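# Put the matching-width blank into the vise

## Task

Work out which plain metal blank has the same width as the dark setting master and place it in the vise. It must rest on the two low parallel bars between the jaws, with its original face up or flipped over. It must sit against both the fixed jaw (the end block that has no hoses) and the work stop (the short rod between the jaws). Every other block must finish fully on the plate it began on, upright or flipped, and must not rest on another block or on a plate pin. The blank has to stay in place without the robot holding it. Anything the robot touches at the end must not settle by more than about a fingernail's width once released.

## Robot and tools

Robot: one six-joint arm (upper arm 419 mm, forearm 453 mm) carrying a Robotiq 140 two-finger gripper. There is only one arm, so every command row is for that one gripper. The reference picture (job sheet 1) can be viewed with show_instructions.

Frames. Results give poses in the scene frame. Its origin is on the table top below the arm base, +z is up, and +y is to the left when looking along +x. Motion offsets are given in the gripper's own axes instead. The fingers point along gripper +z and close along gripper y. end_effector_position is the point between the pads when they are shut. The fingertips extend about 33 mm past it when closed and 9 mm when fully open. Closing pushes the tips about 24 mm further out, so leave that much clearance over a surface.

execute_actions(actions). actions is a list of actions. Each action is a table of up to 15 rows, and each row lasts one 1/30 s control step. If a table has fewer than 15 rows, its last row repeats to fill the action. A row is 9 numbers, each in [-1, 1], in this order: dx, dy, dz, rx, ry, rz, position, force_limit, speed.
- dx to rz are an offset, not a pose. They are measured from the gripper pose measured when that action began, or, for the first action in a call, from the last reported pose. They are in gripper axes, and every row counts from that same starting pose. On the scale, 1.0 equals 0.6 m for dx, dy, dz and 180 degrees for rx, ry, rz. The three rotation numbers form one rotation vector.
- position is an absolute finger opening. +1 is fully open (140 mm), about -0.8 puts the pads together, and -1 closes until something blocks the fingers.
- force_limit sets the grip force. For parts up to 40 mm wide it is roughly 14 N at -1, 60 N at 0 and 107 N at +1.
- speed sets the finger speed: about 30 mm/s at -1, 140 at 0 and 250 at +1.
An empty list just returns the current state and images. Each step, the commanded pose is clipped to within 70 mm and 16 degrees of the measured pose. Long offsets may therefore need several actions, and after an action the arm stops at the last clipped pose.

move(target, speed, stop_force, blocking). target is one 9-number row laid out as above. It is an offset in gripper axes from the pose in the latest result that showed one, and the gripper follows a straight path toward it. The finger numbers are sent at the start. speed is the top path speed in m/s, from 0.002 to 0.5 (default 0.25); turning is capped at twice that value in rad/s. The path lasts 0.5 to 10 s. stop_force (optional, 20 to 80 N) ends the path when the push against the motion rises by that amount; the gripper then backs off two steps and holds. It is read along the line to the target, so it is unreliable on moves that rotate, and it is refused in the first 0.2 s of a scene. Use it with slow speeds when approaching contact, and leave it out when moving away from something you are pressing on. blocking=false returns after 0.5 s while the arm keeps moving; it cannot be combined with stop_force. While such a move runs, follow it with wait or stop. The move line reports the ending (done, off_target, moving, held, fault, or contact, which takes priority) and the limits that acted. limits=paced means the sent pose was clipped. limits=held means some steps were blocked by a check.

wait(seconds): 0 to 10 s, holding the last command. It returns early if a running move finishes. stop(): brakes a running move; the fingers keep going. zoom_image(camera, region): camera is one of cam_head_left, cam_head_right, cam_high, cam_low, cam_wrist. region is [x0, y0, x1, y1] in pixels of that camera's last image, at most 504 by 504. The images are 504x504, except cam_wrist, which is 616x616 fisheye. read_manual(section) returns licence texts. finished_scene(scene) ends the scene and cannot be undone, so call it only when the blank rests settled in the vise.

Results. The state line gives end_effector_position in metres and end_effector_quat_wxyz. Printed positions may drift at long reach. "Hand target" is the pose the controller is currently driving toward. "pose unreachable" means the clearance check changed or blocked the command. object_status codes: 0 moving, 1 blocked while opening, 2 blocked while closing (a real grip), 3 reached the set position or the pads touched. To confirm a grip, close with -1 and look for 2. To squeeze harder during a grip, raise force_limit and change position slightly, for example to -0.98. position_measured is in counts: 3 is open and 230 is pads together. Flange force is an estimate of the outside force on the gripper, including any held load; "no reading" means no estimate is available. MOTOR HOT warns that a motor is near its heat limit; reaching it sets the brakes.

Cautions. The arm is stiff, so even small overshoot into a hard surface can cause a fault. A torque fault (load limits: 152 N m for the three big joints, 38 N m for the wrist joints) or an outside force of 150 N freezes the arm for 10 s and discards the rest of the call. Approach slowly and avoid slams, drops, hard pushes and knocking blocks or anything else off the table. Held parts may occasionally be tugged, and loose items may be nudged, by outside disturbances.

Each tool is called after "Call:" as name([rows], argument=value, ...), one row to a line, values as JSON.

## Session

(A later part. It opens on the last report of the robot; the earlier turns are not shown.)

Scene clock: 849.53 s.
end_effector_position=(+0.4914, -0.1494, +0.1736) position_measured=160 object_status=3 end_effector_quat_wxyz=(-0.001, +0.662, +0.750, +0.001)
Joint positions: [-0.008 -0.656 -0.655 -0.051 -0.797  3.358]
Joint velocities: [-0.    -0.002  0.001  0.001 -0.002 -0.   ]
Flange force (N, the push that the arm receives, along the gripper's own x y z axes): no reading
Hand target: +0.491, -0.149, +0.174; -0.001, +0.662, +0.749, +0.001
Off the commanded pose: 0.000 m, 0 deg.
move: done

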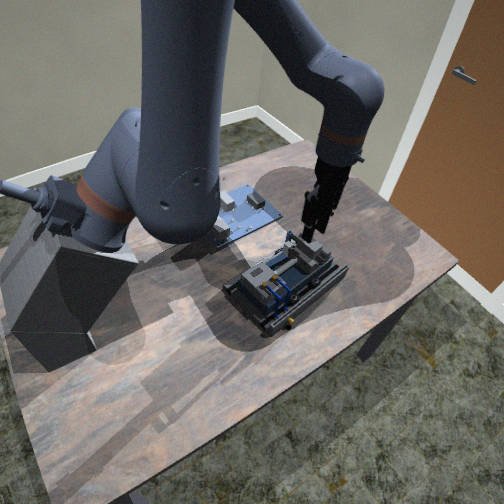

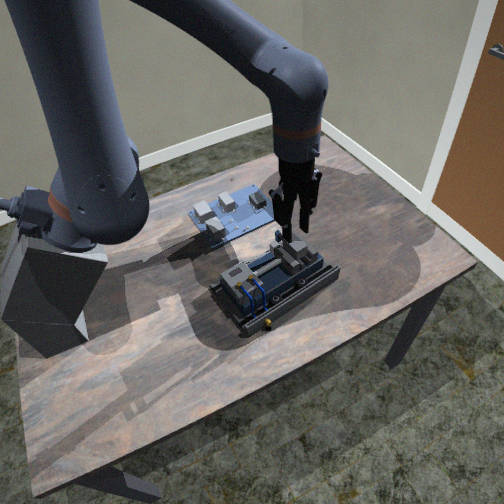

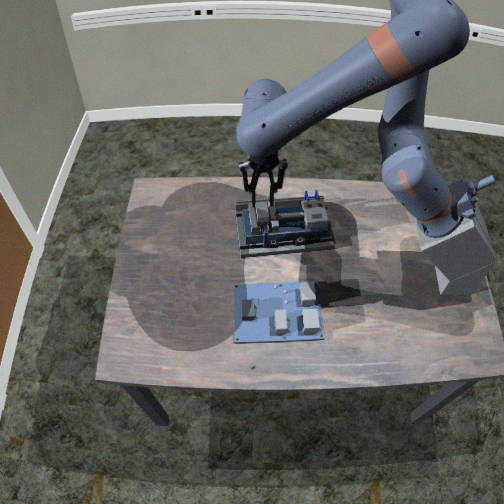

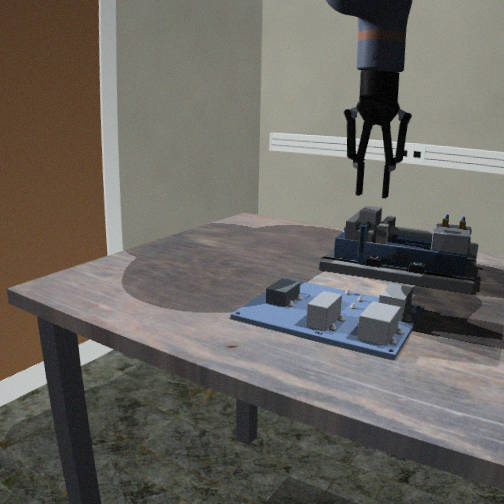

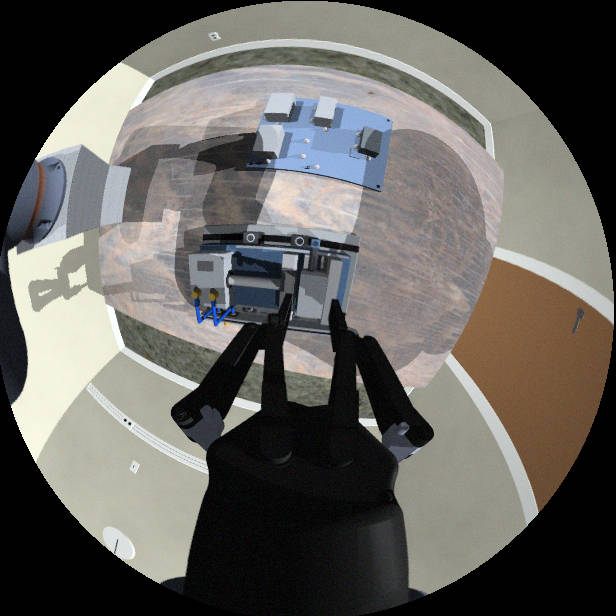

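Call:
wait(seconds=0)

Call:
zoom_image(camera="cam_wrist", region=[280, 245, 350, 330])

Scene clock: 908.43 s.
end_effector_position=(+0.4914, -0.1494, +0.1737) position_measured=160 object_status=3 end_effector_quat_wxyz=(-0.001, +0.662, +0.749, +0.001)
Joint positions: [-0.008 -0.656 -0.655 -0.051 -0.797  3.358]
Joint velocities: [-0.    -0.001  0.    -0.     0.    -0.   ]
Flange force (N, the push that the arm receives, along the gripper's own x y z axes): no reading
Hand target: +0.491, -0.149, +0.174; -0.001, +0.662, +0.749, +0.001
Off the commanded pose: 0.000 m, 0 deg.

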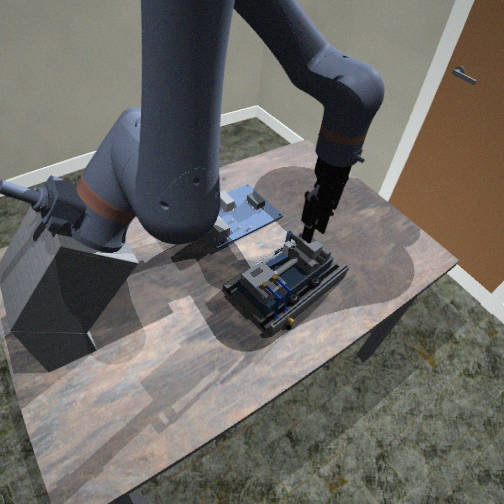

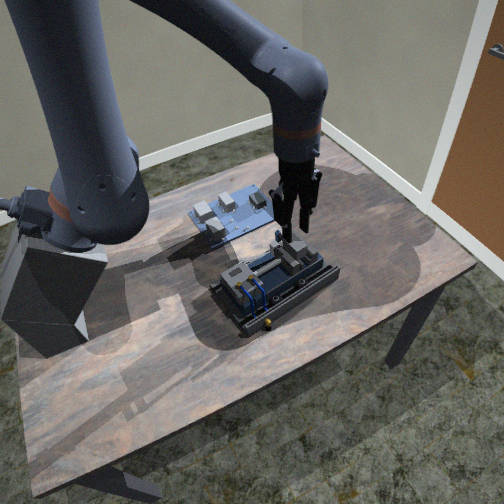

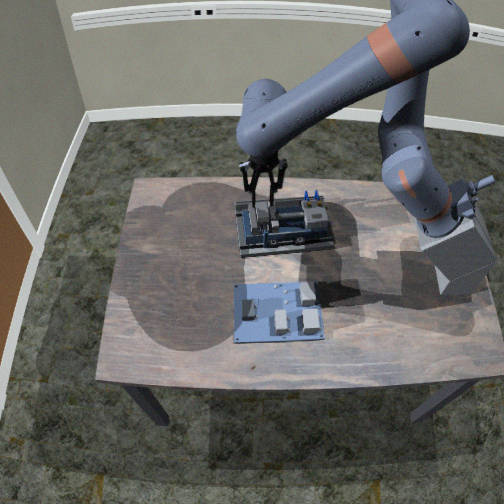

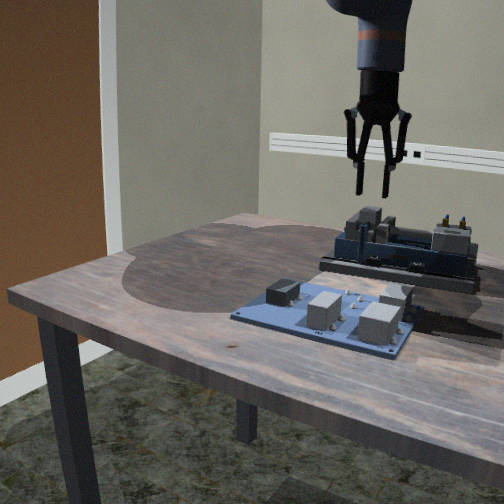

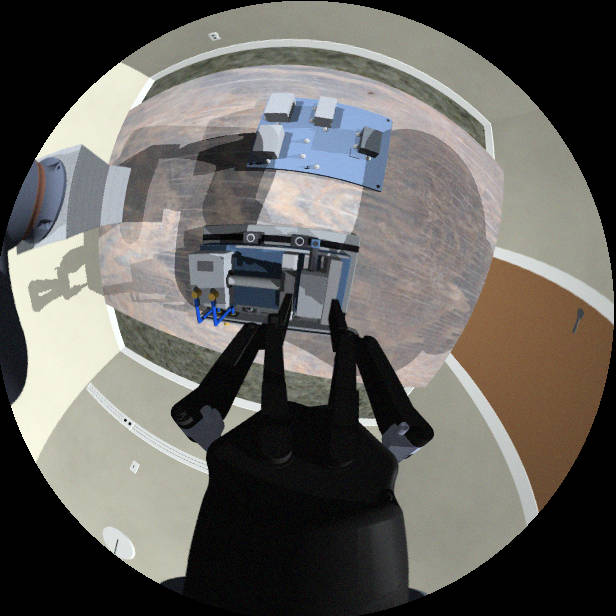

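Region (280, 245, 350, 330) of cam_wrist's 616x616 image, scaled by 5.929, with more detail than that image has; it fills the left 415 columns of this view, and the rest is white.

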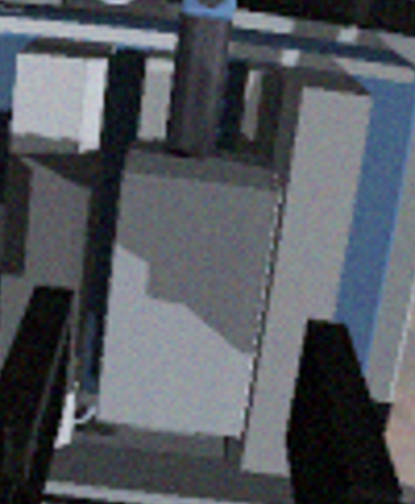

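Call:
execute_actions(actions=[])

Scene clock: 914.93 s.
end_effector_position=(+0.4914, -0.1494, +0.1737) position_measured=160 object_status=3 end_effector_quat_wxyz=(-0.001, +0.662, +0.749, +0.001)
Joint positions: [-0.008 -0.656 -0.655 -0.051 -0.797  3.358]
Joint velocities: [-0.     0.001 -0.    -0.     0.    -0.   ]
Flange force (N, the push that the arm receives, along the gripper's own x y z axes): no reading
Hand target: +0.491, -0.149, +0.174; -0.001, +0.662, +0.749, +0.001
Off the commanded pose: 0.000 m, 0 deg.

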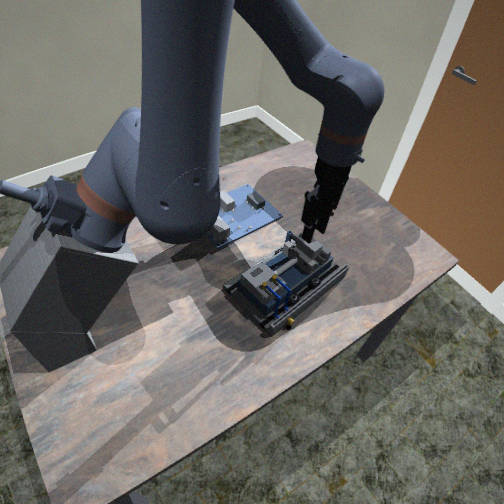

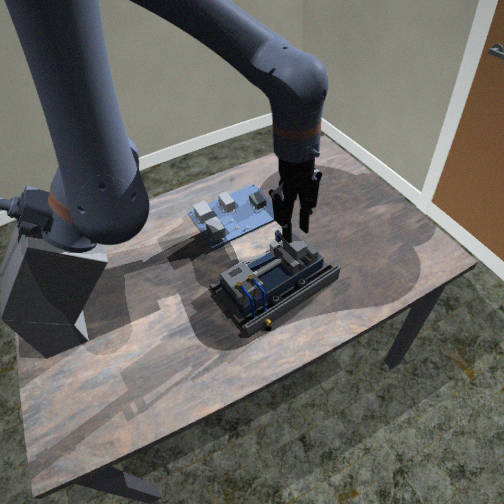

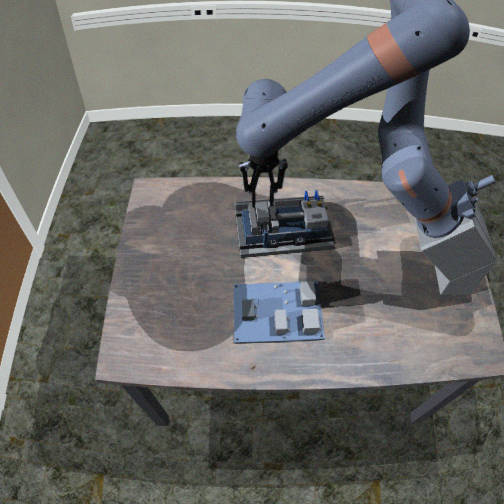

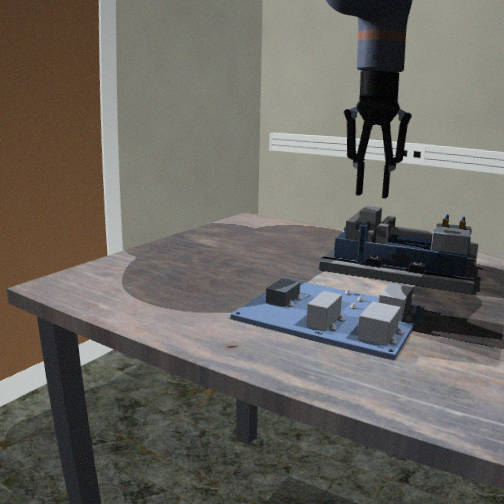

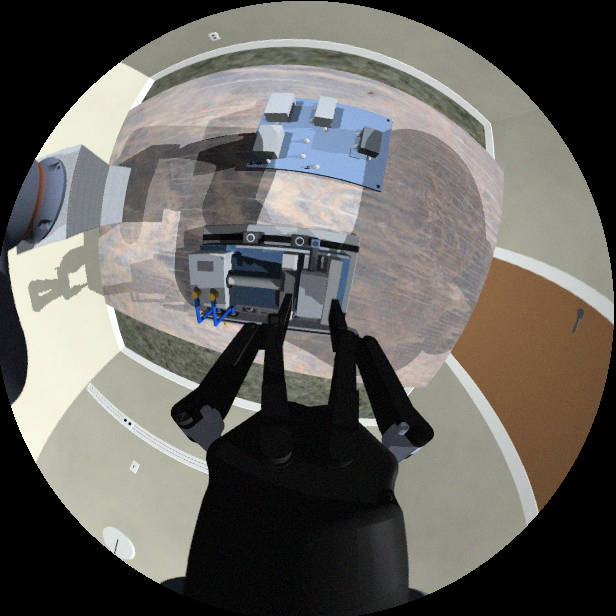

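Call:
zoom_image(camera="cam_wrist", region=[260, 220, 380, 340])

Call:
zoom_image(camera="cam_high", region=[220, 180, 350, 350])

Region (260, 220, 380, 340) of cam_wrist's 616x616 image, scaled by 4.200, with more detail than that image has.

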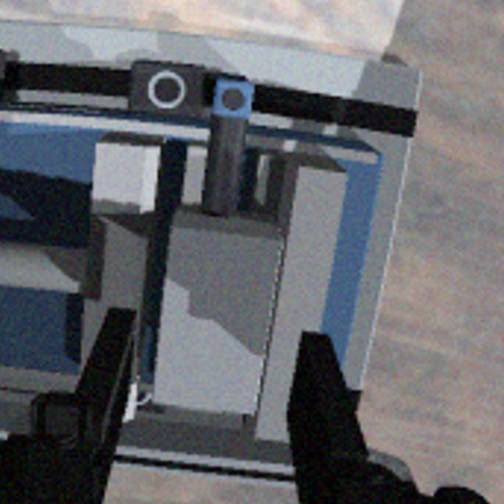

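Region (220, 180, 350, 350) of cam_high's 504x504 image, scaled by 2.965, with more detail than that image has; it fills the left 385 columns of this view, and the rest is white.

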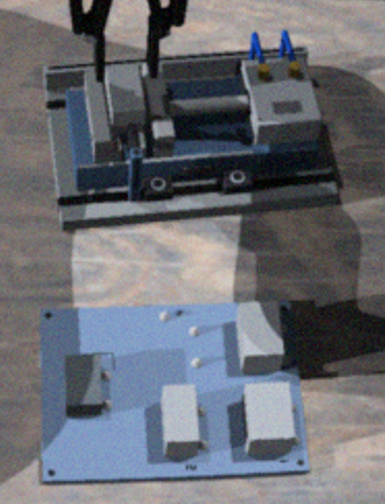

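The blank is still seated in the vise, and the other blocks are in place on the plate. Ending scene 2.

Call:
finished_scene(scene=2)

The scene is finished: the task was done.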